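# Two robots unstack two sieve sets into a tote

## Task

On the work bench are two test-sieve stacks, each made of a pan, a sieve and a cover. Separate both stacks and get all six pieces completely inside the tote. No sieve or cover may have any portion of its skirt (its bottom rim) sitting down inside another piece. The tote has to finish on the work bench with nothing of it hanging past the edge. Either or both robots may be used. At the end, open the grippers and back away, so that nothing stays in place only because a robot holds it. A robot that falls or is left leaning fails the job.

## Robot and tools

Robots: r1 and r2, two identical Hello Robot Stretch 4 units. Each has an omni-wheel base, a lift running up a mast, an arm that telescopes forward, a wrist with yaw, pitch and roll, and a two-finger gripper. The robot is about 1.6 m tall, and its base edge lies within 0.23 m of the base origin. Cameras per robot: <robot>_head_camera, <robot>_head_left_camera, <robot>_head_right_camera and <robot>_wrist_camera.

Frames: the base frame sits on the floor under the base centre, with x forward, y left and z up. hand_pose is reported in it: a point between the open fingertips, and its printed position can be a little off. Odometry is the base frame as it was at the scene's start, counted from wheel turns only, so slipping shows up as travel. Heading is positive to the left, within -3.142 to 3.142. Each robot reports in its own frames; the two robots' positions relative to each other can only be judged from images, lidar_m and wrist_depth_mm.

execute_actions(actions, cameras): actions is a list holding one action, or none (an empty list only returns state and images). An action is an object keyed by "r1" and/or "r2". Under each key: "base" with exactly one relative command, given as an offset from where the base last measured itself. These are translate_m (metres, forward positive, -2 to 2), strafe_m (metres, left positive, -2 to 2) or rotate_rad (radians, counter-clockwise positive, -3.2 to 3.2). "joints" holds absolute targets by name: lift_m 0 to 1.2; arm_m 0 to 0.55; wrist_yaw_rad -1.134 to 4.276 (0 forward, + left, 3.14 folded back); wrist_pitch_rad -1.117 to 4.259 (0 level, 1.57 pointing down); wrist_roll_rad -1.117 to 4.259 (+ is clockwise as seen from behind the gripper); gripper_m -0.038 to 0.141, the fingertip gap in metres. Optional "pace" is "slow", "default", "fast" or "max". Optional "contact_limits" is {"arm_m": 0 to 0.75}; the default is 0.5, and lower means the arm halts at a gentler touch. {"end_of_arm": "enable_torque"} goes on its own and revives wrist or gripper motors that have shut off. Every motion in one action starts together. Each action runs at most 15 s. Joint targets past their range are clipped, and the result says so; an unknown key or any other bad value rejects the whole call. cameras is a list of camera names or "all"; leaving it out or giving null means all, and [] means none. The result holds each robot's state plus one image per camera requested, listed in the order of the "pictures" line. If a result reports a stop, later move calls in the same reply are skipped.

wait(seconds 0 to 10) commands nothing and returns state and images. zoom_image(camera, region [x0,y0,x1,y1] in pixels, at most 504x504) enlarges part of the latest full image from that camera. read_manual gives only licence texts. finished_scene(scene) closes the scene with the given integer number; it is final, so call it only when the goal holds without any robot touching the parts.

Result fields: joint_positions; base_status and joint_status ("done"; "off_target", meaning it rested short and may still push; "contact_stop_at_<key>", meaning it met something and that part goes slack; "limit_stop_at_<name>", including own_body and tilt; "time_out"; "torque_fault", meaning the wrist motor went limp until enable_torque is sent). on_its_own covers things not commanded this call, and its "held at" is a target, not a position. lidar_m lists 12 distances in 30-degree sectors, starting straight ahead and running counter-clockwise (4th left, 7th behind, 10th right); "-" means nothing seen or closer than 0.25 m. wrist_depth_mm is a 7x7 depth grid in mm, 100 to 2000. motor_effort is in percent, with the peak in brackets. base_tilt is in degrees (forward/right positive), with a fixed offset of up to about 1.5. turned_by_wheels versus turned_by_imu differing by more than about 0.1 rad suggests a collision or slip. Neither gripper_m nor "done" proves a grasp; a clear jump in gripper effort does.

Gripping: command a gap smaller than the part's width. Squeezing harder pulls the part toward the wrist. If the fingertips jam against a surface, raise the lift. To unfold at the start, send lift_m 0.4 with wrist_yaw_rad 0.

Avoid: robots touching each other, since any base contact that continues becomes a hard press that ends the run. Also avoid turning or driving with over 1 kg held at arm_m above 0.2, and fast pace under load. Hard sustained pushes, high grips and tilt above 6 degrees can stop or tip a robot. Shared loads are risky, because two robots' travel can differ by about 3 cm per metre. Drops, slams, and parts or the tote falling or overhanging the bench are also to be avoided. A gripper tilted up together with a strong roll can trigger own_body stops. Loose objects may occasionally get nudged by the scene.

Each tool is called after "Call:" as name(argument=value, ...) on one line, values as JSON.

## Session

Call:
execute_actions(actions=[])

Scene clock: 0.00 s.
r1.base_odometry: x=+0.000 y=+0.000 heading=+0.000 (m, m, rad; r1's odometry frame)
r1.turned_by_wheels: +0.000 (rad since the last result)
r1.turned_by_imu: +0.000 (rad since the last result)
r1.base_tilt: forward=-0.7 right=-0.9 (deg)
r1.lidar_m: 1.12 0.97 1.01 1.24 2.50 3.68 4.10 0.91 0.94 1.21 5.03 1.78
r1.base_status: not commanded
r1.joint_positions: lift_m=+0.157 arm_m=-0.002 wrist_yaw_rad=+3.112 wrist_pitch_rad=-0.007 wrist_roll_rad=-0.014 gripper_m=+0.057
r1.joint_status: not commanded
r1.motor_effort: lift_m=+19 arm_m=+0 wrist_yaw_rad=+1 wrist_pitch_rad=-7 wrist_roll_rad=+0 gripper_m=-4 wheel_0=+0 wheel_1=+0 wheel_2=+1 (%)
r1.hand_pose: x=-0.1169 y=+0.0958 z=+0.3375 quat_wxyz=(+0.015, +0.003, -0.007, +1.000) (m; r1's base frame)
r1.wrist_depth_mm: - 143 - - - - - / - 130 - - - - - / - 127 185 - - - - / 113 141 240 - - - - / 1118 - - - - - - / 1281 1366 195 1397 195 1366 1336 / 878 878 904 145 904 854 904
r2.base_odometry: x=+0.000 y=+0.000 heading=+0.000 (m, m, rad; r2's odometry frame)
r2.turned_by_wheels: +0.000 (rad since the last result)
r2.turned_by_imu: +0.000 (rad since the last result)
r2.base_tilt: forward=+0.3 right=+0.8 (deg)
r2.lidar_m: 4.22 1.36 1.36 1.87 2.74 0.99 0.69 0.66 0.69 0.94 2.60 3.37
r2.base_status: not commanded
r2.joint_positions: lift_m=+0.128 arm_m=+0.003 wrist_yaw_rad=+3.230 wrist_pitch_rad=+0.017 wrist_roll_rad=+0.010 gripper_m=+0.057
r2.joint_status: not commanded
r2.motor_effort: lift_m=+19 arm_m=+0 wrist_yaw_rad=+2 wrist_pitch_rad=-6 wrist_roll_rad=+0 gripper_m=-2 wheel_0=+0 wheel_1=+0 wheel_2=+0 (%)
r2.hand_pose: x=-0.1216 y=+0.0616 z=+0.3011 quat_wxyz=(-0.044, -0.009, +0.005, +0.999) (m; r2's base frame)
r2.wrist_depth_mm: - 140 139 946 1060 1255 1499 / - - 137 931 1042 1229 1464 / - 104 136 917 1060 1229 1499 / - 120 136 917 1042 1255 1464 / 189 715 831 891 1042 1229 1430 / 209 732 213 891 1025 1205 1366 / 209 691 778 158 741 854 917
pictures: r1_head_camera, r1_head_left_camera, r1_head_right_camera, r1_wrist_camera, r2_head_camera, r2_head_left_camera, r2_head_right_camera, r2_wrist_camera
Images, in order (width x height): r1_head_camera 420x560, r1_head_left_camera 420x672, r1_head_right_camera 420x672, r1_wrist_camera 616x392, r2_head_camera 420x560, r2_head_left_camera 420x672, r2_head_right_camera 420x672, r2_wrist_camera 616x392.

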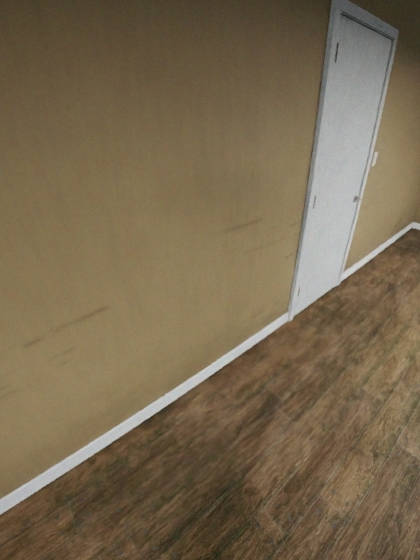

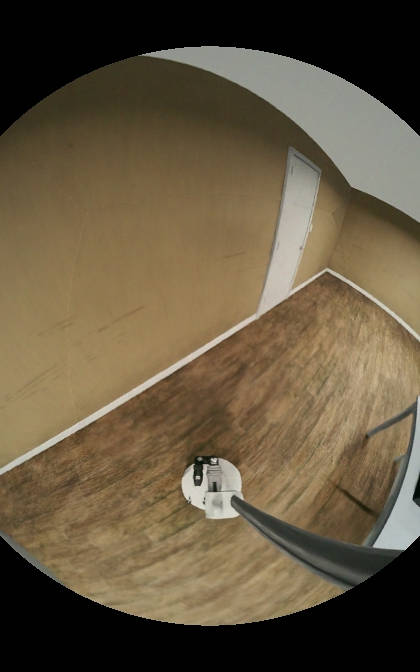

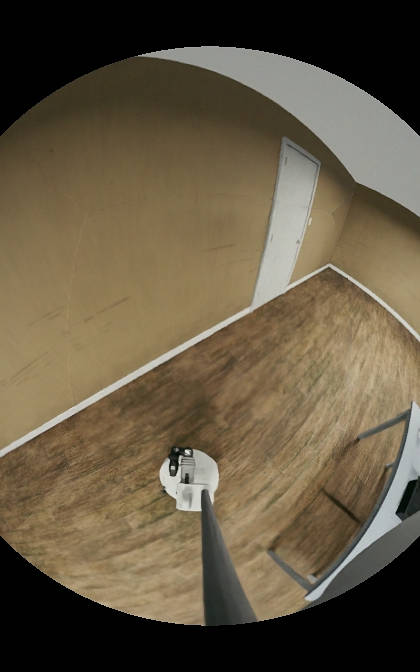

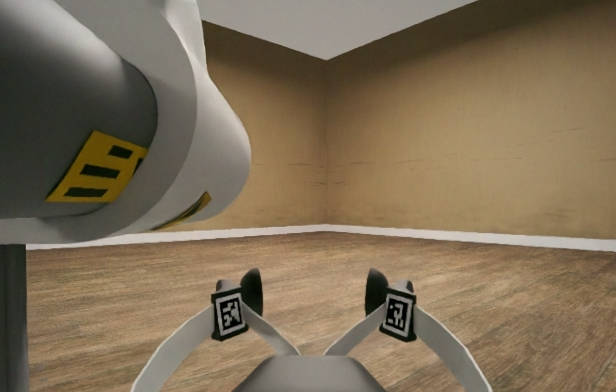

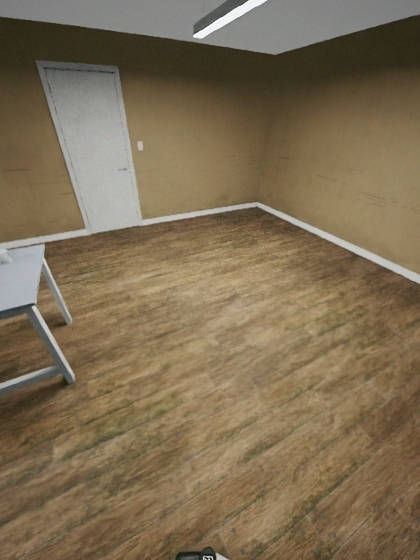

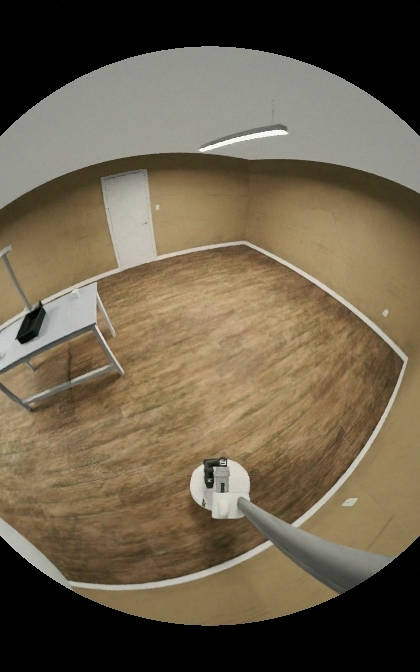

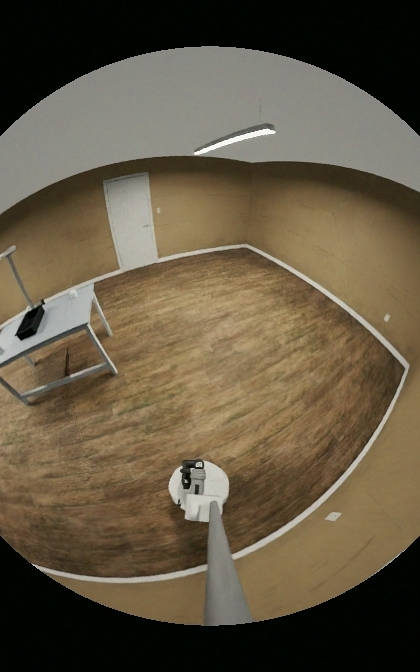

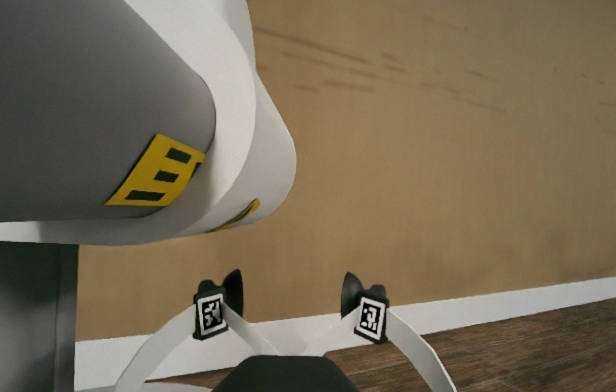

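Call:
execute_actions(actions=[{"r1":{"base":{"rotate_rad":-2.0},"joints":{"lift_m":1.1,"wrist_yaw_rad":0,"wrist_pitch_rad":0.5}}}], cameras=["r1_head_camera","r1_head_left_camera","r1_wrist_camera"])

Scene clock: 6.33 s.
r1.base_odometry: x=+0.000 y=+0.000 heading=-2.000 (m, m, rad; r1's odometry frame)
r1.turned_by_wheels: -2.000 (rad since the last result)
r1.turned_by_imu: -1.963 (rad since the last result)
r1.base_tilt: forward=-0.6 right=-0.9 (deg)
r1.lidar_m: 0.94 1.27 5.04 1.59 1.08 0.99 1.02 1.35 3.08 3.75 3.92 0.92
r1.base_status: done
r1.joint_positions: lift_m=+0.174 arm_m=-0.002 wrist_yaw_rad=+2.736 wrist_pitch_rad=+0.372 wrist_roll_rad=-0.014 gripper_m=+0.057
r1.joint_status: lift_m limit_stop_at_own_body (moved +0.016 of +0.943); wrist_yaw_rad limit_stop_at_own_body (moved -0.376 of -3.112); wrist_pitch_rad limit_stop_at_own_body (moved +0.379 of +0.507)
r1.on_its_own: wrist_yaw_rad is held at +2.736, not at your +0.000, since a limit_stop_at_own_body; wrist_pitch_rad is held at +0.370, not at your +0.500, since a limit_stop_at_own_body; lift_m is slack since a limit_stop_at_own_body (your +1.100 is given up); arm_m is slack since a limit_stop_at_own_body
r1.motor_effort: lift_m=+19(26) arm_m=+0(0) wrist_yaw_rad=+2(6) wrist_pitch_rad=-5(5) wrist_roll_rad=+0(0) gripper_m=-4(3) wheel_0=-1(2) wheel_1=-1(7) wheel_2=-2(7) (%)
r1.hand_pose: x=-0.0436 y=+0.1864 z=+0.2469 quat_wxyz=(+0.197, -0.183, +0.031, +0.963) (m; r1's base frame)
r1.wrist_depth_mm: 1042 1042 1042 1008 991 991 991 / 1098 1098 1098 1078 1042 1025 1008 / 1160 1138 1138 1118 1118 1098 1098 / 1098 1098 1098 1060 1060 1078 1060 / 778 778 778 759 768 759 750 / 264 265 195 603 195 591 580 / 217 215 215 144 484 477 496
r2.base_odometry: x=+0.000 y=+0.000 heading=+0.000 (m, m, rad; r2's odometry frame)
r2.turned_by_wheels: +0.000 (rad since the last result)
r2.turned_by_imu: +0.002 (rad since the last result)
r2.base_tilt: forward=+0.2 right=+0.7 (deg)
r2.lidar_m: 4.21 1.34 1.37 1.87 2.73 0.98 0.68 0.66 0.70 0.97 2.60 3.35
r2.base_status: not commanded
r2.joint_positions: lift_m=+0.128 arm_m=+0.003 wrist_yaw_rad=+3.230 wrist_pitch_rad=+0.017 wrist_roll_rad=+0.010 gripper_m=+0.057
r2.joint_status: not commanded
r2.motor_effort: lift_m=+20(19) arm_m=+0(0) wrist_yaw_rad=+1(2) wrist_pitch_rad=-7(4) wrist_roll_rad=-1(1) gripper_m=-2(2) wheel_0=+0(0) wheel_1=+0(0) wheel_2=+0(0) (%)
r2.hand_pose: x=-0.1216 y=+0.0616 z=+0.3011 quat_wxyz=(-0.044, -0.009, +0.005, +0.999) (m; r2's base frame)
r2.wrist_depth_mm: - 140 139 946 1060 1281 1430 / - - 137 917 1042 1229 1499 / - 104 136 917 1042 1205 1464 / - 120 137 931 1060 1205 1499 / 189 707 820 904 1060 1182 1430 / 209 732 213 891 991 1205 1336 / 209 683 778 158 750 866 931
pictures: r1_head_camera, r1_head_left_camera, r1_wrist_camera
Images, in order (width x height): r1_head_camera 420x560, r1_head_left_camera 420x672, r1_wrist_camera 616x392.

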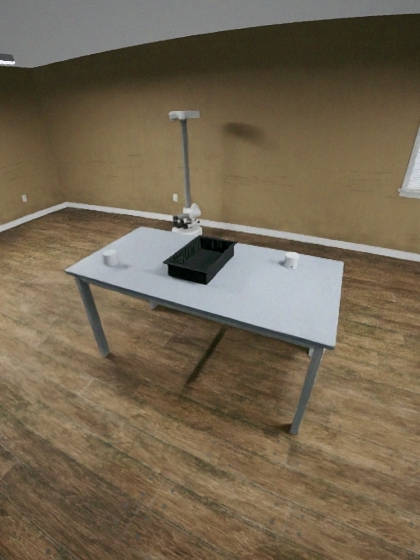

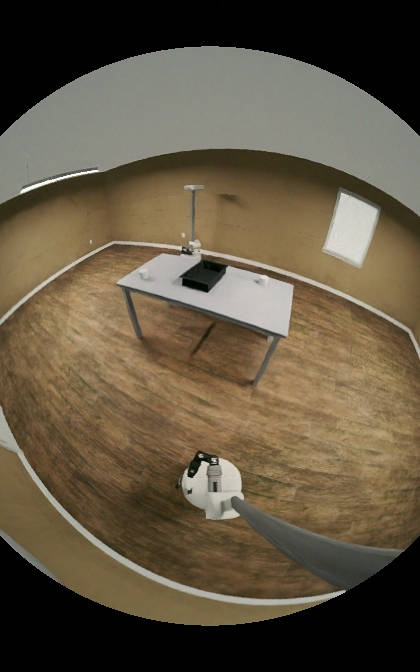

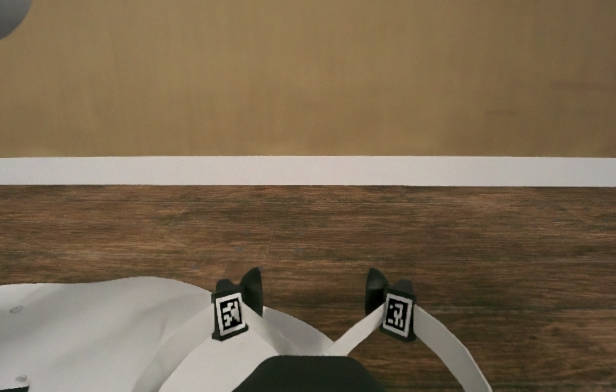

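Call:
execute_actions(actions=[{"r1":{"joints":{"lift_m":0.4,"wrist_yaw_rad":0,"wrist_pitch_rad":0}},"r2":{"joints":{"lift_m":0.4,"wrist_yaw_rad":0}}}], cameras=[])

Call:
execute_actions(actions=[{"r1":{"joints":{"lift_m":1.0,"wrist_pitch_rad":0.5},"base":{"rotate_rad":0.35}},"r2":{"joints":{"lift_m":1.0,"wrist_pitch_rad":0.5},"base":{"rotate_rad":1.9}}}], cameras=["r1_head_camera","r2_head_camera","r2_head_left_camera","r1_wrist_camera","r2_wrist_camera"])

Call:
zoom_image(camera="r1_head_camera", region=[0,180,420,400])

Scene clock: 15.57 s.
r1.base_odometry: x=+0.000 y=+0.000 heading=-2.000 (m, m, rad; r1's odometry frame)
r1.turned_by_wheels: +0.000 (rad since the last result)
r1.turned_by_imu: +0.001 (rad since the last result)
r1.base_tilt: forward=-0.7 right=-0.8 (deg)
r1.lidar_m: 0.97 1.27 5.03 1.59 1.09 0.99 1.01 1.34 3.11 3.74 3.95 0.91
r1.base_status: not commanded
r1.joint_positions: lift_m=+0.400 arm_m=-0.002 wrist_yaw_rad=+0.000 wrist_pitch_rad=+0.003 wrist_roll_rad=-0.014 gripper_m=+0.057
r1.joint_status: all done
r1.on_its_own: arm_m is slack since a limit_stop_at_own_body
r1.motor_effort: lift_m=+22(25) arm_m=+0(0) wrist_yaw_rad=+1(3) wrist_pitch_rad=-7(12) wrist_roll_rad=-1(1) gripper_m=-4(4) wheel_0=-1(1) wheel_1=-1(1) wheel_2=-2(2) (%)
r1.hand_pose: x=+0.4574 y=-0.0873 z=+0.5772 quat_wxyz=(+1.000, -0.007, +0.001, +0.000) (m; r1's base frame)
r1.wrist_depth_mm: - - - - - - - / - - - - - - - / - - 1118 842 750 683 - / - - - - - 1281 - / - - - - - - - / 1921 - 195 1756 195 1255 - / 1366 1397 1397 145 1430 654 1397
r2.base_odometry: x=+0.000 y=+0.000 heading=+0.000 (m, m, rad; r2's odometry frame)
r2.turned_by_wheels: +0.000 (rad since the last result)
r2.turned_by_imu: +0.002 (rad since the last result)
r2.base_tilt: forward=+0.2 right=+0.7 (deg)
r2.lidar_m: 4.23 1.36 1.35 1.87 2.72 0.98 0.70 0.65 0.69 0.96 2.64 3.39
r2.base_status: not commanded
r2.joint_positions: lift_m=+0.400 arm_m=+0.003 wrist_yaw_rad=+0.001 wrist_pitch_rad=+0.017 wrist_roll_rad=+0.010 gripper_m=+0.057
r2.joint_status: all done
r2.motor_effort: lift_m=+23(25) arm_m=+0(0) wrist_yaw_rad=+0(8) wrist_pitch_rad=-5(4) wrist_roll_rad=-1(1) gripper_m=-3(2) wheel_0=+0(0) wheel_1=+0(0) wheel_2=+0(0) (%)
r2.hand_pose: x=+0.4620 y=-0.0872 z=+0.5731 quat_wxyz=(+1.000, +0.005, +0.008, +0.000) (m; r2's base frame)
r2.wrist_depth_mm: - - - - - - - / - - - - - - - / - - - - - - - / - - - - - - - / - - - - - - - / - - 213 - 1921 - - / 1397 1255 1430 158 1308 1537 1618
pictures: none
No camera images: the call's "cameras" was empty. Leave "cameras" out to get every camera's image.

Scene clock: 18.83 s.
r1.base_odometry: x=+0.000 y=+0.000 heading=-1.650 (m, m, rad; r1's odometry frame)
r1.turned_by_wheels: +0.350 (rad since the last result)
r1.turned_by_imu: +0.344 (rad since the last result)
r1.base_tilt: forward=-0.7 right=-0.9 (deg)
r1.lidar_m: 1.11 5.03 1.94 1.16 0.99 1.00 1.17 2.17 3.66 4.22 0.92 0.92
r1.base_status: done
r1.joint_positions: lift_m=+1.000 arm_m=-0.002 wrist_yaw_rad=+0.000 wrist_pitch_rad=+0.502 wrist_roll_rad=-0.014 gripper_m=+0.057
r1.joint_status: all done
r1.on_its_own: arm_m is slack since a limit_stop_at_own_body
r1.motor_effort: lift_m=+22(26) arm_m=+0(0) wrist_yaw_rad=+0(2) wrist_pitch_rad=-5(4) wrist_roll_rad=+0(0) gripper_m=-6(3) wheel_0=+0(9) wheel_1=+1(4) wheel_2=+1(5) (%)
r1.hand_pose: x=+0.4219 y=-0.0874 z=+1.0393 quat_wxyz=(+0.969, -0.007, +0.248, +0.002) (m; r1's base frame)
r1.wrist_depth_mm: - - - - - - - / - - - - - - - / - - - 1255 1138 1182 1255 / - - - - 1008 904 891 / 1983 1983 1863 1983 1921 1499 732 / 1661 1618 195 1576 195 1537 1464 / 1397 1366 1366 145 1366 1308 1366
r2.base_odometry: x=+0.000 y=+0.000 heading=+1.899 (m, m, rad; r2's odometry frame)
r2.turned_by_wheels: +1.899 (rad since the last result)
r2.turned_by_imu: +1.909 (rad since the last result)
r2.base_tilt: forward=+0.2 right=+0.7 (deg)
r2.lidar_m: 5.47 1.22 0.76 0.67 0.68 0.84 1.57 3.27 3.93 4.04 1.35 1.57
r2.base_status: done
r2.joint_positions: lift_m=+1.000 arm_m=+0.003 wrist_yaw_rad=+0.000 wrist_pitch_rad=+0.502 wrist_roll_rad=+0.010 gripper_m=+0.057
r2.joint_status: all done
r2.motor_effort: lift_m=+24(24) arm_m=+0(0) wrist_yaw_rad=+1(0) wrist_pitch_rad=-5(3) wrist_roll_rad=-1(1) gripper_m=-3(4) wheel_0=-3(8) wheel_1=-5(9) wheel_2=-4(10) (%)
r2.hand_pose: x=+0.4264 y=-0.0874 z=+1.0392 quat_wxyz=(+0.969, +0.005, +0.248, -0.001) (m; r2's base frame)
r2.wrist_depth_mm: 1708 - - - - - - / 1661 - - - - - - / 1661 - - - - - 1618 / 1618 - - - - - - / 1576 - - - - - - / 1499 1661 213 1708 1576 1756 1708 / 1366 1255 1366 157 1336 1430 1464
pictures: r1_head_camera, r1_wrist_camera, r2_head_camera, r2_head_left_camera, r2_wrist_camera
Images, in order (width x height): r1_head_camera 420x560, r1_wrist_camera 616x392, r2_head_camera 420x560, r2_head_left_camera 420x672, r2_wrist_camera 616x392.

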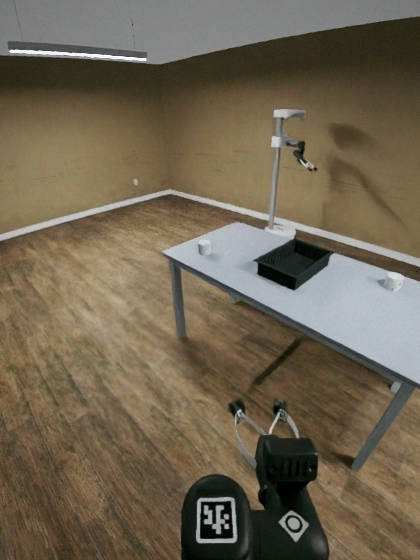

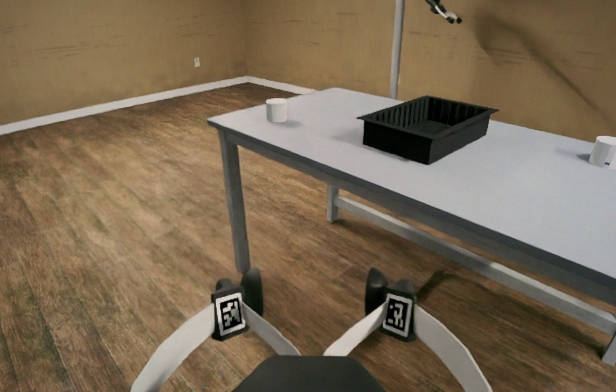

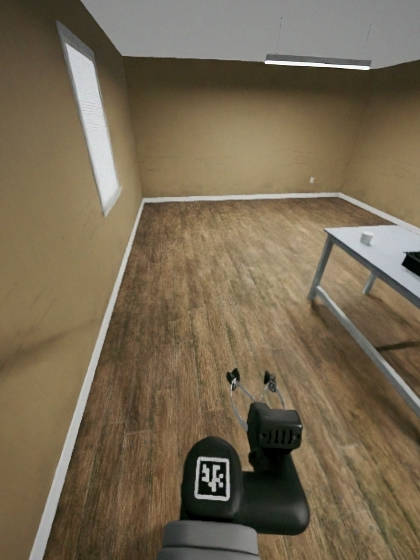

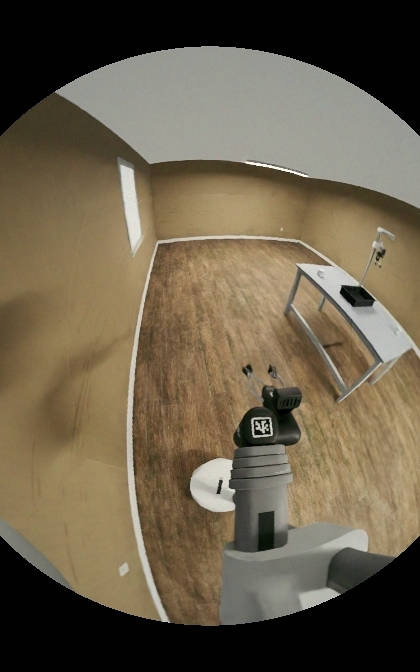

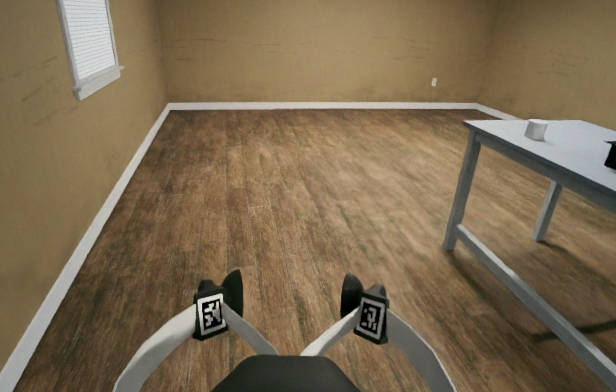

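Region (0, 180, 420, 400) of r1_head_camera's 420x560 image, scaled by 1.200, with more detail than that image has; it fills the top 264 rows of this view, and the rest is white.

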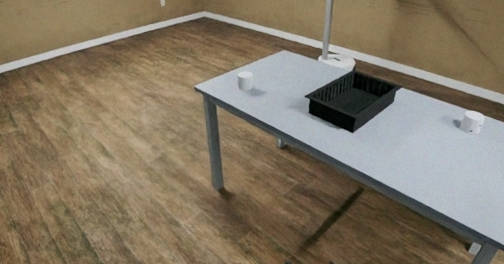

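Call:
execute_actions(actions=[{"r1":{"base":{"rotate_rad":-0.6}},"r2":{"base":{"rotate_rad":-1.4}}}], cameras=["r1_head_camera","r2_head_camera","r1_head_left_camera","r2_head_left_camera"])

Scene clock: 40.47 s.
r1.base_odometry: x=+0.000 y=+0.000 heading=-2.250 (m, m, rad; r1's odometry frame)
r1.turned_by_wheels: -0.600 (rad since the last result)
r1.turned_by_imu: -0.588 (rad since the last result)
r1.base_tilt: forward=-0.6 right=-1.0 (deg)
r1.lidar_m: 0.90 1.06 5.07 2.28 1.23 1.01 0.99 1.15 1.85 3.67 4.12 0.97
r1.base_status: done
r1.joint_positions: lift_m=+1.000 arm_m=-0.002 wrist_yaw_rad=+0.000 wrist_pitch_rad=+0.502 wrist_roll_rad=-0.014 gripper_m=+0.057
r1.joint_status: not commanded
r1.on_its_own: arm_m is slack since a limit_stop_at_own_body
r1.motor_effort: lift_m=+21(21) arm_m=+0(0) wrist_yaw_rad=+1(2) wrist_pitch_rad=-6(5) wrist_roll_rad=-1(0) gripper_m=-5(4) wheel_0=+0(3) wheel_1=+0(4) wheel_2=+0(4) (%)
r1.hand_pose: x=+0.4218 y=-0.0874 z=+1.0393 quat_wxyz=(+0.969, -0.007, +0.248, +0.002) (m; r1's base frame)
r1.wrist_depth_mm: - - - - - - - / - - - - - - - / 1308 1118 1281 1255 - - - / 1042 991 931 904 - - - / - 1863 1808 1808 1863 1921 1921 / 1576 1618 195 1618 195 1576 1576 / 1366 1366 1366 145 1336 1336 1366
r2.base_odometry: x=+0.000 y=+0.000 heading=+0.500 (m, m, rad; r2's odometry frame)
r2.turned_by_wheels: -1.399 (rad since the last result)
r2.turned_by_imu: -1.404 (rad since the last result)
r2.base_tilt: forward=+0.3 right=+0.7 (deg)
r2.lidar_m: 1.54 1.35 1.88 2.92 0.99 0.71 0.66 0.69 0.92 2.39 3.37 4.22
r2.base_status: done
r2.joint_positions: lift_m=+1.000 arm_m=+0.003 wrist_yaw_rad=+0.000 wrist_pitch_rad=+0.502 wrist_roll_rad=+0.010 gripper_m=+0.057
r2.joint_status: not commanded
r2.motor_effort: lift_m=+22(24) arm_m=+0(0) wrist_yaw_rad=+1(0) wrist_pitch_rad=-2(5) wrist_roll_rad=-1(1) gripper_m=-3(1) wheel_0=+3(7) wheel_1=+4(9) wheel_2=+4(9) (%)
r2.hand_pose: x=+0.4264 y=-0.0874 z=+1.0393 quat_wxyz=(+0.969, +0.005, +0.248, -0.001) (m; r2's base frame)
r2.wrist_depth_mm: - - - - - - - / - - - - - - - / 1308 1366 - - - - - / - - - - - - - / 1983 1983 - - - - - / 1464 1464 213 1708 1576 1756 1756 / 1366 1281 1366 158 1366 1464 1464
pictures: r1_head_camera, r1_head_left_camera, r2_head_camera, r2_head_left_camera
Images, in order (width x height): r1_head_camera 420x560, r1_head_left_camera 420x672, r2_head_camera 420x560, r2_head_left_camera 420x672.

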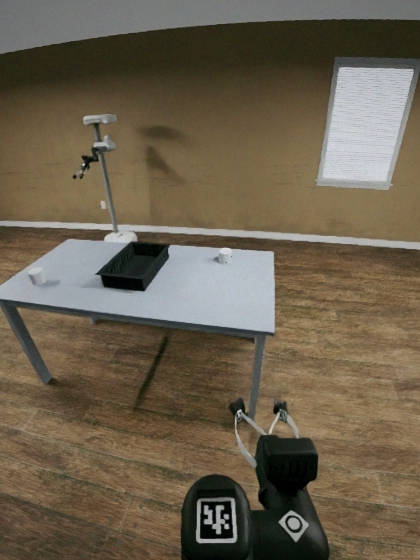

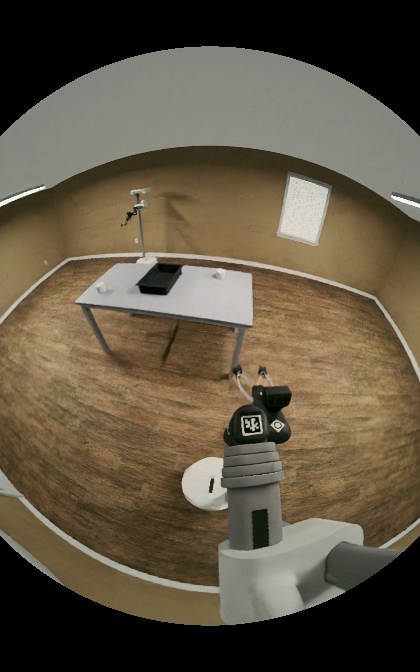

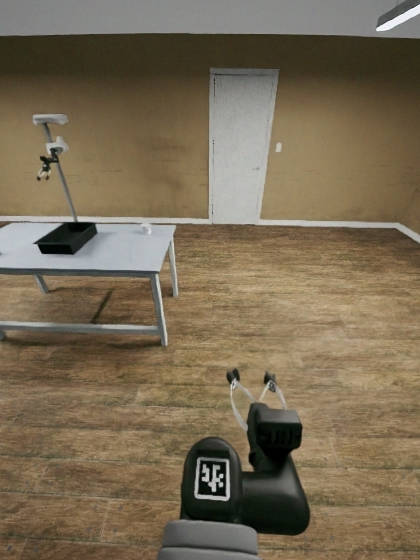

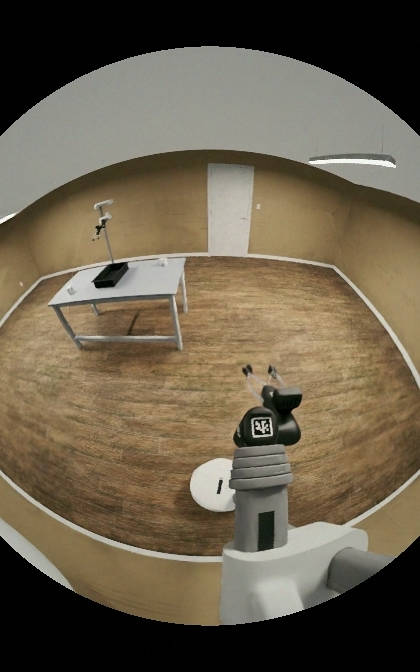

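Call:
execute_actions(actions=[{"r1":{"base":{"strafe_m":1.2}},"r2":{"base":{"strafe_m":1.6}}}], cameras=["r1_head_camera","r2_head_camera","r1_wrist_camera","r2_wrist_camera"])

Scene clock: 54.63 s.
r1.base_odometry: x=+0.934 y=-0.754 heading=-2.250 (m, m, rad; r1's odometry frame)
r1.turned_by_wheels: +0.000 (rad since the last result)
r1.turned_by_imu: +0.008 (rad since the last result)
r1.base_tilt: forward=-0.6 right=-0.8 (deg)
r1.lidar_m: 1.16 4.43 3.88 1.78 0.89 0.73 0.76 0.86 1.42 4.83 1.42 1.18
r1.base_status: done
r1.joint_positions: lift_m=+1.000 arm_m=-0.002 wrist_yaw_rad=+0.000 wrist_pitch_rad=+0.502 wrist_roll_rad=-0.014 gripper_m=+0.057
r1.joint_status: not commanded
r1.on_its_own: arm_m is slack since a limit_stop_at_own_body
r1.motor_effort: lift_m=+21(21) arm_m=+0(0) wrist_yaw_rad=+0(2) wrist_pitch_rad=-5(4) wrist_roll_rad=+0(1) gripper_m=-2(6) wheel_0=+2(5) wheel_1=-1(7) wheel_2=+1(1) (%)
r1.hand_pose: x=+0.4219 y=-0.0874 z=+1.0394 quat_wxyz=(+0.969, -0.007, +0.248, +0.002) (m; r1's base frame)
r1.wrist_depth_mm: - - - - - - - / - - - - - - - / - - - 1255 1229 1138 1098 / - - - - 1078 1008 976 / 1983 1983 1983 1863 1863 1863 1808 / 1618 1618 195 1618 196 1576 1576 / 1430 1336 1366 145 1397 1336 1336
r2.base_odometry: x=-0.767 y=+1.404 heading=+0.500 (m, m, rad; r2's odometry frame)
r2.turned_by_wheels: +0.000 (rad since the last result)
r2.turned_by_imu: +0.012 (rad since the last result)
r2.base_tilt: forward=+0.2 right=+0.9 (deg)
r2.lidar_m: 1.26 4.16 4.03 3.04 1.04 0.74 0.71 0.74 0.98 2.60 5.04 1.32
r2.base_status: done
r2.joint_positions: lift_m=+1.000 arm_m=+0.003 wrist_yaw_rad=+0.000 wrist_pitch_rad=+0.502 wrist_roll_rad=+0.010 gripper_m=+0.057
r2.joint_status: not commanded
r2.motor_effort: lift_m=+21(21) arm_m=-1(0) wrist_yaw_rad=+1(0) wrist_pitch_rad=-5(5) wrist_roll_rad=-1(1) gripper_m=-2(2) wheel_0=+0(10) wheel_1=+2(12) wheel_2=+0(3) (%)
r2.hand_pose: x=+0.4264 y=-0.0874 z=+1.0393 quat_wxyz=(+0.969, +0.005, +0.248, -0.001) (m; r2's base frame)
r2.wrist_depth_mm: - - - - - - - / - - - - - - - / - - 1576 1464 1308 1618 - / - - 1255 - 1205 1255 1255 / 1983 - 1921 - - - - / 1618 1708 213 1430 1464 1576 1576 / 1336 1308 1397 158 1308 1430 1499
pictures: r1_head_camera, r1_wrist_camera, r2_head_camera, r2_wrist_camera
Images, in order (width x height): r1_head_camera 420x560, r1_wrist_camera 616x392, r2_head_camera 420x560, r2_wrist_camera 616x392.

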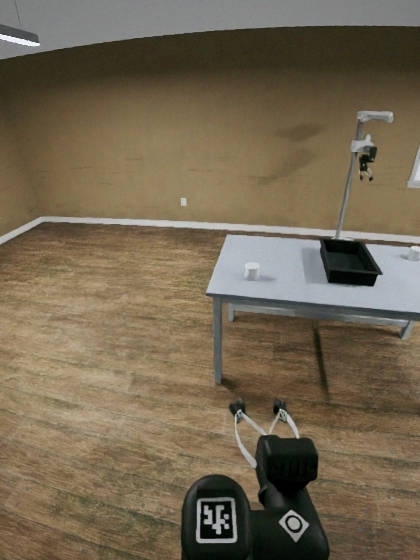

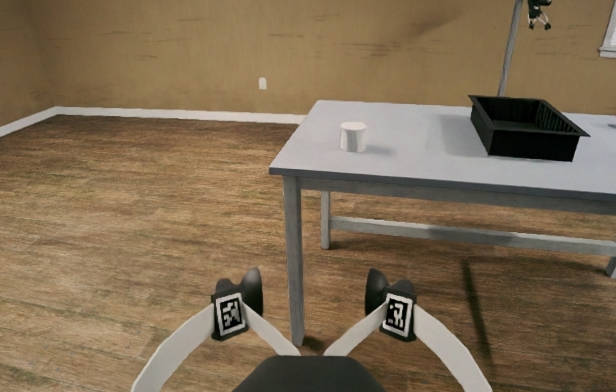

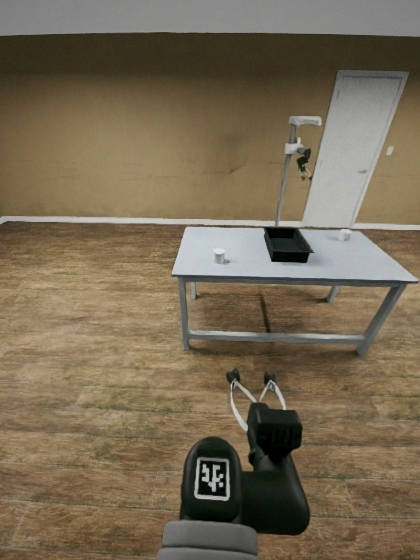

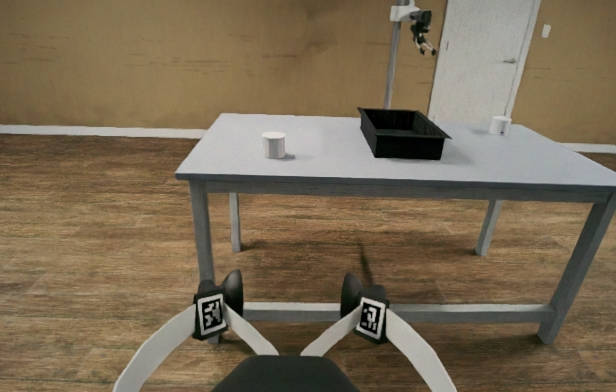

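Call:
execute_actions(actions=[{"r1":{"base":{"strafe_m":-0.15},"joints":{"lift_m":1.15,"wrist_pitch_rad":1.2,"gripper_m":0.13}},"r2":{"base":{"strafe_m":0.14},"joints":{"lift_m":1.15,"wrist_pitch_rad":1.2,"gripper_m":0.13}}}], cameras=[])

Call:
execute_actions(actions=[{"r1":{"base":{"translate_m":0.55}},"r2":{"base":{"translate_m":0.8}}}], cameras=["r1_head_camera","r2_head_camera","r1_wrist_camera","r2_wrist_camera"])

Scene clock: 76.73 s.
r1.base_odometry: x=+0.817 y=-0.660 heading=-2.250 (m, m, rad; r1's odometry frame)
r1.turned_by_wheels: +0.000 (rad since the last result)
r1.turned_by_imu: +0.000 (rad since the last result)
r1.base_tilt: forward=-0.6 right=-0.9 (deg)
r1.lidar_m: 1.11 4.39 3.99 1.85 0.98 0.80 0.77 0.93 1.52 4.67 1.37 1.14
r1.base_status: done
r1.joint_positions: lift_m=+1.150 arm_m=-0.002 wrist_yaw_rad=+0.000 wrist_pitch_rad=+1.200 wrist_roll_rad=-0.014 gripper_m=+0.130
r1.joint_status: all done
r1.on_its_own: arm_m is slack since a limit_stop_at_own_body
r1.motor_effort: lift_m=+22(21) arm_m=+0(0) wrist_yaw_rad=+1(1) wrist_pitch_rad=-3(2) wrist_roll_rad=-1(0) gripper_m=+0(1) wheel_0=+0(9) wheel_1=+0(6) wheel_2=+0(1) (%)
r1.hand_pose: x=+0.2733 y=-0.0874 z=+1.0590 quat_wxyz=(+0.825, -0.006, +0.565, +0.004) (m; r1's base frame)
r1.wrist_depth_mm: 1708 1708 1708 1708 1661 1661 1661 / 1576 1537 1576 1537 1537 1537 1499 / 1499 1499 1464 1430 1464 1430 1430 / 1430 1397 1397 1366 1366 1366 1366 / 1336 1336 1336 1336 1255 1308 1281 / 1229 1255 1229 1229 1229 212 1255 / 1205 1160 1182 145 1160 1118 1160
r2.base_odometry: x=-0.834 y=+1.527 heading=+0.500 (m, m, rad; r2's odometry frame)
r2.turned_by_wheels: +0.000 (rad since the last result)
r2.turned_by_imu: +0.002 (rad since the last result)
r2.base_tilt: forward=+0.2 right=+0.8 (deg)
r2.lidar_m: 1.26 4.15 3.91 3.04 1.01 0.75 0.71 0.75 0.99 2.63 1.85 1.32
r2.base_status: done
r2.joint_positions: lift_m=+1.150 arm_m=+0.003 wrist_yaw_rad=+0.000 wrist_pitch_rad=+1.201 wrist_roll_rad=+0.010 gripper_m=+0.130
r2.joint_status: all done
r2.motor_effort: lift_m=+24(24) arm_m=+0(0) wrist_yaw_rad=+1(1) wrist_pitch_rad=-1(5) wrist_roll_rad=+0(1) gripper_m=+1(4) wheel_0=-2(7) wheel_1=+2(12) wheel_2=+0(1) (%)
r2.hand_pose: x=+0.2779 y=-0.0874 z=+1.0590 quat_wxyz=(+0.825, +0.004, +0.565, -0.003) (m; r2's base frame)
r2.wrist_depth_mm: 1756 1808 1756 1756 1808 1808 1863 / 1618 1618 1618 1618 1576 1618 1661 / 1464 1499 1499 1537 1537 1576 1618 / 1366 1397 1430 1430 1430 1499 1464 / 1281 1308 1308 1308 1336 1366 1366 / 1205 212 1229 1255 220 1255 1308 / 1160 1138 1182 147 1160 1205 1205
pictures: none
No camera images: the call's "cameras" was empty. Leave "cameras" out to get every camera's image.

Scene clock: 80.87 s.
r1.base_odometry: x=+0.472 y=-1.088 heading=-2.250 (m, m, rad; r1's odometry frame)
r1.turned_by_wheels: +0.000 (rad since the last result)
r1.turned_by_imu: -0.001 (rad since the last result)
r1.base_tilt: forward=-0.5 right=-0.9 (deg)
r1.lidar_m: 0.61 3.78 3.90 3.10 1.61 1.32 1.33 1.52 2.45 4.80 0.72 0.58
r1.base_status: done
r1.joint_positions: lift_m=+1.150 arm_m=-0.002 wrist_yaw_rad=+0.000 wrist_pitch_rad=+1.200 wrist_roll_rad=-0.014 gripper_m=+0.130
r1.joint_status: not commanded
r1.on_its_own: arm_m is slack since a limit_stop_at_own_body
r1.motor_effort: lift_m=+22(22) arm_m=+0(0) wrist_yaw_rad=+2(3) wrist_pitch_rad=-2(1) wrist_roll_rad=+0(0) gripper_m=-2(1) wheel_0=+1(3) wheel_1=+0(5) wheel_2=+0(8) (%)
r1.hand_pose: x=+0.2733 y=-0.0874 z=+1.0591 quat_wxyz=(+0.825, -0.006, +0.565, +0.004) (m; r1's base frame)
r1.wrist_depth_mm: 1661 1708 691 683 683 676 634 / 1618 1576 668 647 634 640 627 / 1464 1464 1464 1464 1430 1430 609 / 1397 1366 1397 1366 1366 1366 1336 / 1336 1336 1308 1308 1308 1308 1308 / 1255 1229 1205 1229 1205 212 1205 / 1182 1160 1182 145 1182 1138 1160
r2.base_odometry: x=-0.133 y=+1.911 heading=+0.500 (m, m, rad; r2's odometry frame)
r2.turned_by_wheels: +0.000 (rad since the last result)
r2.turned_by_imu: +0.000 (rad since the last result)
r2.base_tilt: forward=+0.4 right=+0.8 (deg)
r2.lidar_m: 0.45 0.49 3.92 3.75 2.19 1.60 1.51 1.55 2.11 4.98 0.69 0.49
r2.base_status: done
r2.joint_positions: lift_m=+1.150 arm_m=+0.003 wrist_yaw_rad=+0.000 wrist_pitch_rad=+1.201 wrist_roll_rad=+0.010 gripper_m=+0.130
r2.joint_status: not commanded
r2.motor_effort: lift_m=+23(24) arm_m=-1(0) wrist_yaw_rad=+1(1) wrist_pitch_rad=-1(2) wrist_roll_rad=-1(1) gripper_m=+1(1) wheel_0=+3(8) wheel_1=+3(8) wheel_2=-2(11) (%)
r2.hand_pose: x=+0.2778 y=-0.0874 z=+1.0590 quat_wxyz=(+0.825, +0.004, +0.565, -0.003) (m; r2's base frame)
r2.wrist_depth_mm: 1756 1708 732 732 750 741 750 / 1618 1576 661 621 676 691 654 / 1464 1464 621 627 627 640 640 / 1366 1397 597 591 615 609 615 / 1281 1308 1281 1308 1336 1336 1366 / 1205 211 1229 1229 220 1255 1281 / 1138 1138 1160 147 1160 1205 1205
pictures: r1_head_camera, r1_wrist_camera, r2_head_camera, r2_wrist_camera
Images, in order (width x height): r1_head_camera 420x560, r1_wrist_camera 616x392, r2_head_camera 420x560, r2_wrist_camera 616x392.

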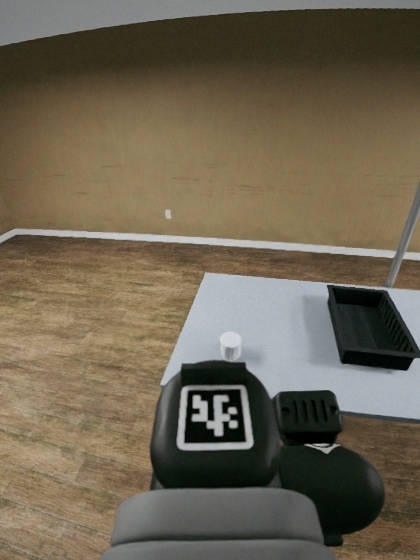

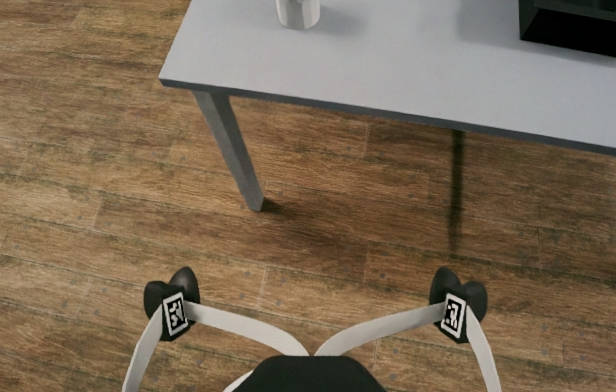

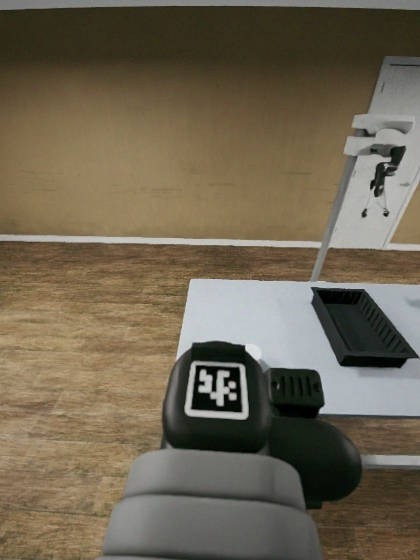

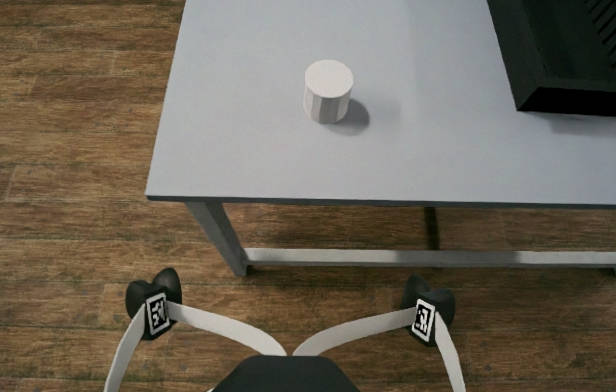

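Call:
execute_actions(actions=[{"r1":{"base":{"translate_m":0.2},"joints":{"lift_m":1.1,"wrist_pitch_rad":1.57,"arm_m":0.35}},"r2":{"base":{"translate_m":0.1},"joints":{"lift_m":1.1,"wrist_pitch_rad":1.57,"arm_m":0.38}}}], cameras=["r1_head_camera","r2_head_camera","r1_wrist_camera","r2_wrist_camera"])

Scene clock: 88.20 s.
r1.base_odometry: x=+0.346 y=-1.243 heading=-2.250 (m, m, rad; r1's odometry frame)
r1.turned_by_wheels: +0.000 (rad since the last result)
r1.turned_by_imu: +0.000 (rad since the last result)
r1.base_tilt: forward=-0.6 right=-0.9 (deg)
r1.lidar_m: 0.40 0.49 3.86 3.49 1.84 1.54 1.52 1.72 2.79 0.96 0.51 0.40
r1.base_status: done
r1.joint_positions: lift_m=+1.100 arm_m=+0.348 wrist_yaw_rad=+0.000 wrist_pitch_rad=+1.570 wrist_roll_rad=-0.014 gripper_m=+0.130
r1.joint_status: all done
r1.motor_effort: lift_m=+16(24) arm_m=+9(11) wrist_yaw_rad=+1(2) wrist_pitch_rad=+0(3) wrist_roll_rad=+0(1) gripper_m=-2(0) wheel_0=+0(4) wheel_1=-1(3) wheel_2=+1(9) (%)
r1.hand_pose: x=+0.5196 y=-0.0874 z=+0.9900 quat_wxyz=(+0.707, -0.005, +0.707, +0.005) (m; r1's base frame)
r1.wrist_depth_mm: 1229 1255 455 455 449 442 445 / 1229 1229 452 455 449 449 445 / 1229 459 455 379 449 445 442 / 1255 459 452 452 452 442 442 / 1255 459 455 452 449 449 445 / 1229 1229 455 452 449 212 442 / 1229 1205 1229 145 1182 1205 445
r2.base_odometry: x=-0.045 y=+1.959 heading=+0.501 (m, m, rad; r2's odometry frame)
r2.turned_by_wheels: +0.000 (rad since the last result)
r2.turned_by_imu: +0.002 (rad since the last result)
r2.base_tilt: forward=+0.2 right=+0.7 (deg)
r2.lidar_m: 0.35 0.38 3.91 3.76 2.34 1.72 1.62 1.68 2.24 4.97 0.52 0.38
r2.base_status: done
r2.joint_positions: lift_m=+1.100 arm_m=+0.379 wrist_yaw_rad=+0.000 wrist_pitch_rad=+1.570 wrist_roll_rad=+0.010 gripper_m=+0.130
r2.joint_status: all done
r2.motor_effort: lift_m=+16(21) arm_m=+7(8) wrist_yaw_rad=+2(1) wrist_pitch_rad=+1(6) wrist_roll_rad=-1(1) gripper_m=+0(1) wheel_0=+2(7) wheel_1=+3(8) wheel_2=+0(11) (%)
r2.hand_pose: x=+0.5499 y=-0.0874 z=+0.9900 quat_wxyz=(+0.707, +0.004, +0.707, -0.004) (m; r2's base frame)
r2.wrist_depth_mm: 1205 459 462 466 473 469 480 / 1255 459 462 466 469 469 477 / 1229 455 459 459 466 469 473 / 1205 452 452 462 462 466 466 / 1182 449 452 384 459 462 462 / 1160 212 449 452 220 459 462 / 1160 442 442 147 449 455 455
pictures: r1_head_camera, r1_wrist_camera, r2_head_camera, r2_wrist_camera
Images, in order (width x height): r1_head_camera 420x560, r1_wrist_camera 616x392, r2_head_camera 420x560, r2_wrist_camera 616x392.

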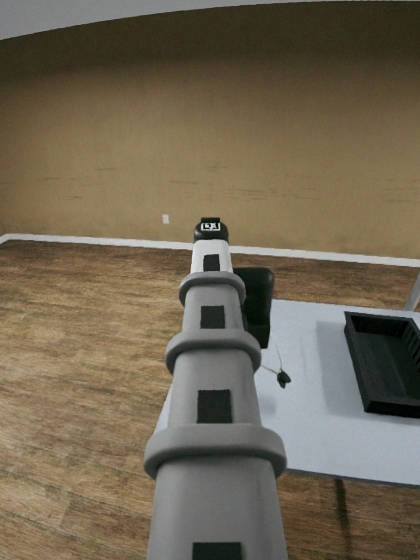

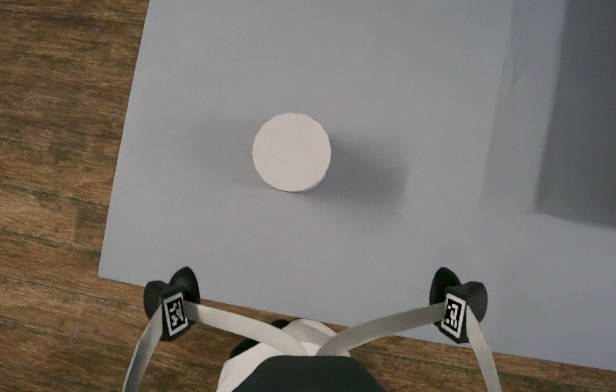

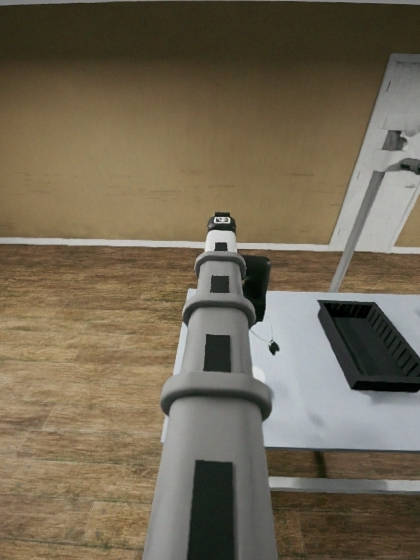

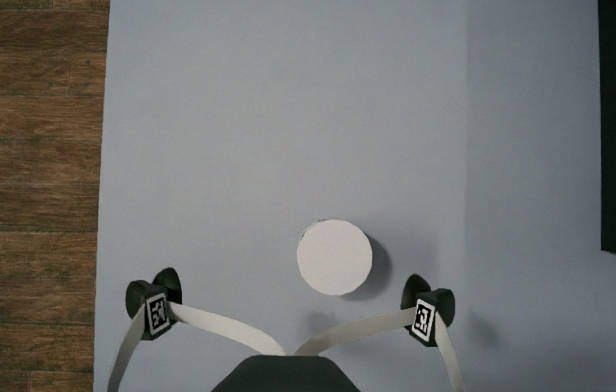

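Call:
execute_actions(actions=[{"r1":{"base":{"strafe_m":0.02},"joints":{"lift_m":1.0,"arm_m":0.266}},"r2":{"base":{"strafe_m":-0.042},"joints":{"lift_m":1.0,"arm_m":0.4}}}], cameras=["r1_wrist_camera","r2_wrist_camera","r1_head_right_camera","r2_head_right_camera"])

Scene clock: 99.23 s.
r1.base_odometry: x=+0.361 y=-1.256 heading=-2.250 (m, m, rad; r1's odometry frame)
r1.turned_by_wheels: +0.000 (rad since the last result)
r1.turned_by_imu: +0.001 (rad since the last result)
r1.base_tilt: forward=-0.5 right=-0.9 (deg)
r1.lidar_m: 0.40 0.46 3.87 3.50 1.84 1.54 1.51 1.75 2.81 1.02 0.50 0.43
r1.base_status: done
r1.joint_positions: lift_m=+1.000 arm_m=+0.268 wrist_yaw_rad=+0.000 wrist_pitch_rad=+1.570 wrist_roll_rad=-0.014 gripper_m=+0.130
r1.joint_status: all done
r1.motor_effort: lift_m=+16(15) arm_m=-8(6) wrist_yaw_rad=+2(1) wrist_pitch_rad=-1(1) wrist_roll_rad=+0(1) gripper_m=-2(2) wheel_0=-1(7) wheel_1=+0(5) wheel_2=+0(0) (%)
r1.hand_pose: x=+0.4387 y=-0.0874 z=+0.8900 quat_wxyz=(+0.707, -0.005, +0.707, +0.005) (m; r1's base frame)
r1.wrist_depth_mm: 1138 357 355 281 351 351 347 / 1138 357 355 310 351 349 345 / 1138 355 355 353 349 349 345 / 1138 357 353 351 349 345 345 / 1138 1118 1118 351 349 347 343 / 1138 1118 976 1078 1098 211 1098 / 1138 1138 904 144 1098 1118 1098
r2.base_odometry: x=-0.025 y=+1.922 heading=+0.501 (m, m, rad; r2's odometry frame)
r2.turned_by_wheels: +0.000 (rad since the last result)
r2.turned_by_imu: +0.001 (rad since the last result)
r2.base_tilt: forward=+0.2 right=+0.9 (deg)
r2.lidar_m: 0.35 0.38 3.98 3.80 2.37 1.70 1.61 1.66 2.24 4.93 0.54 0.38
r2.base_status: done
r2.joint_positions: lift_m=+1.000 arm_m=+0.399 wrist_yaw_rad=+0.000 wrist_pitch_rad=+1.570 wrist_roll_rad=+0.010 gripper_m=+0.130
r2.joint_status: all done
r2.motor_effort: lift_m=+16(16) arm_m=+7(7) wrist_yaw_rad=+1(0) wrist_pitch_rad=+2(3) wrist_roll_rad=-1(0) gripper_m=+0(0) wheel_0=+2(10) wheel_1=-3(11) wheel_2=+0(2) (%)
r2.hand_pose: x=+0.5698 y=-0.0874 z=+0.8900 quat_wxyz=(+0.707, +0.004, +0.707, -0.004) (m; r2's base frame)
r2.wrist_depth_mm: 357 359 364 362 368 370 375 / 357 357 362 362 366 368 368 / 353 353 357 359 364 366 366 / 351 353 355 355 362 364 366 / 347 349 351 353 355 359 364 / 345 212 278 281 221 357 359 / 342 343 345 147 353 355 355
pictures: r1_head_right_camera, r1_wrist_camera, r2_head_right_camera, r2_wrist_camera
Images, in order (width x height): r1_head_right_camera 420x672, r1_wrist_camera 616x392, r2_head_right_camera 420x672, r2_wrist_camera 616x392.

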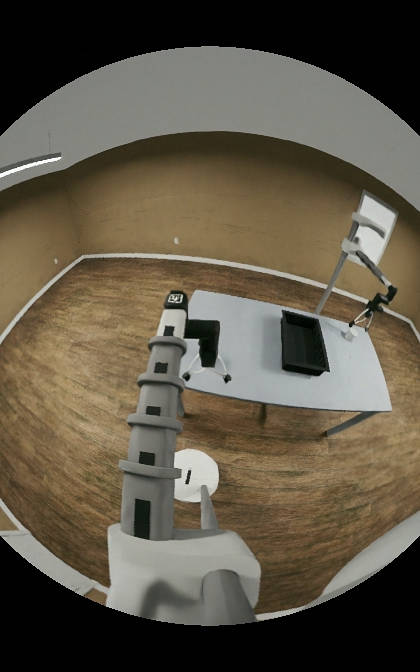

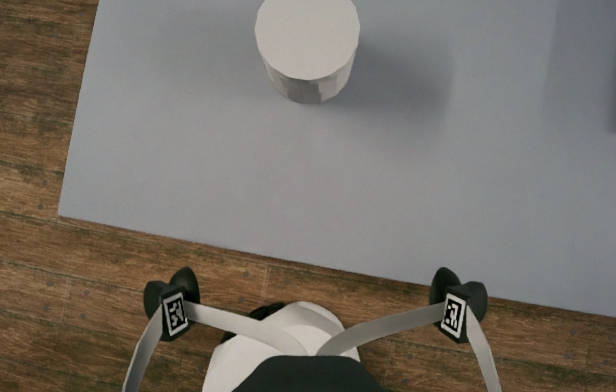

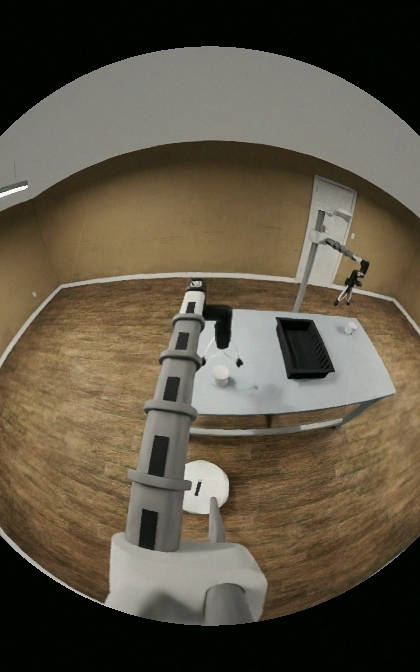

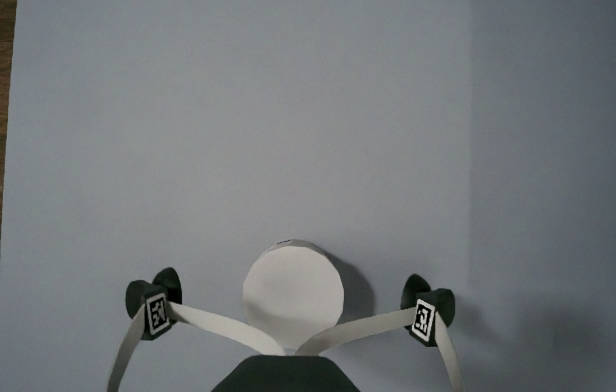

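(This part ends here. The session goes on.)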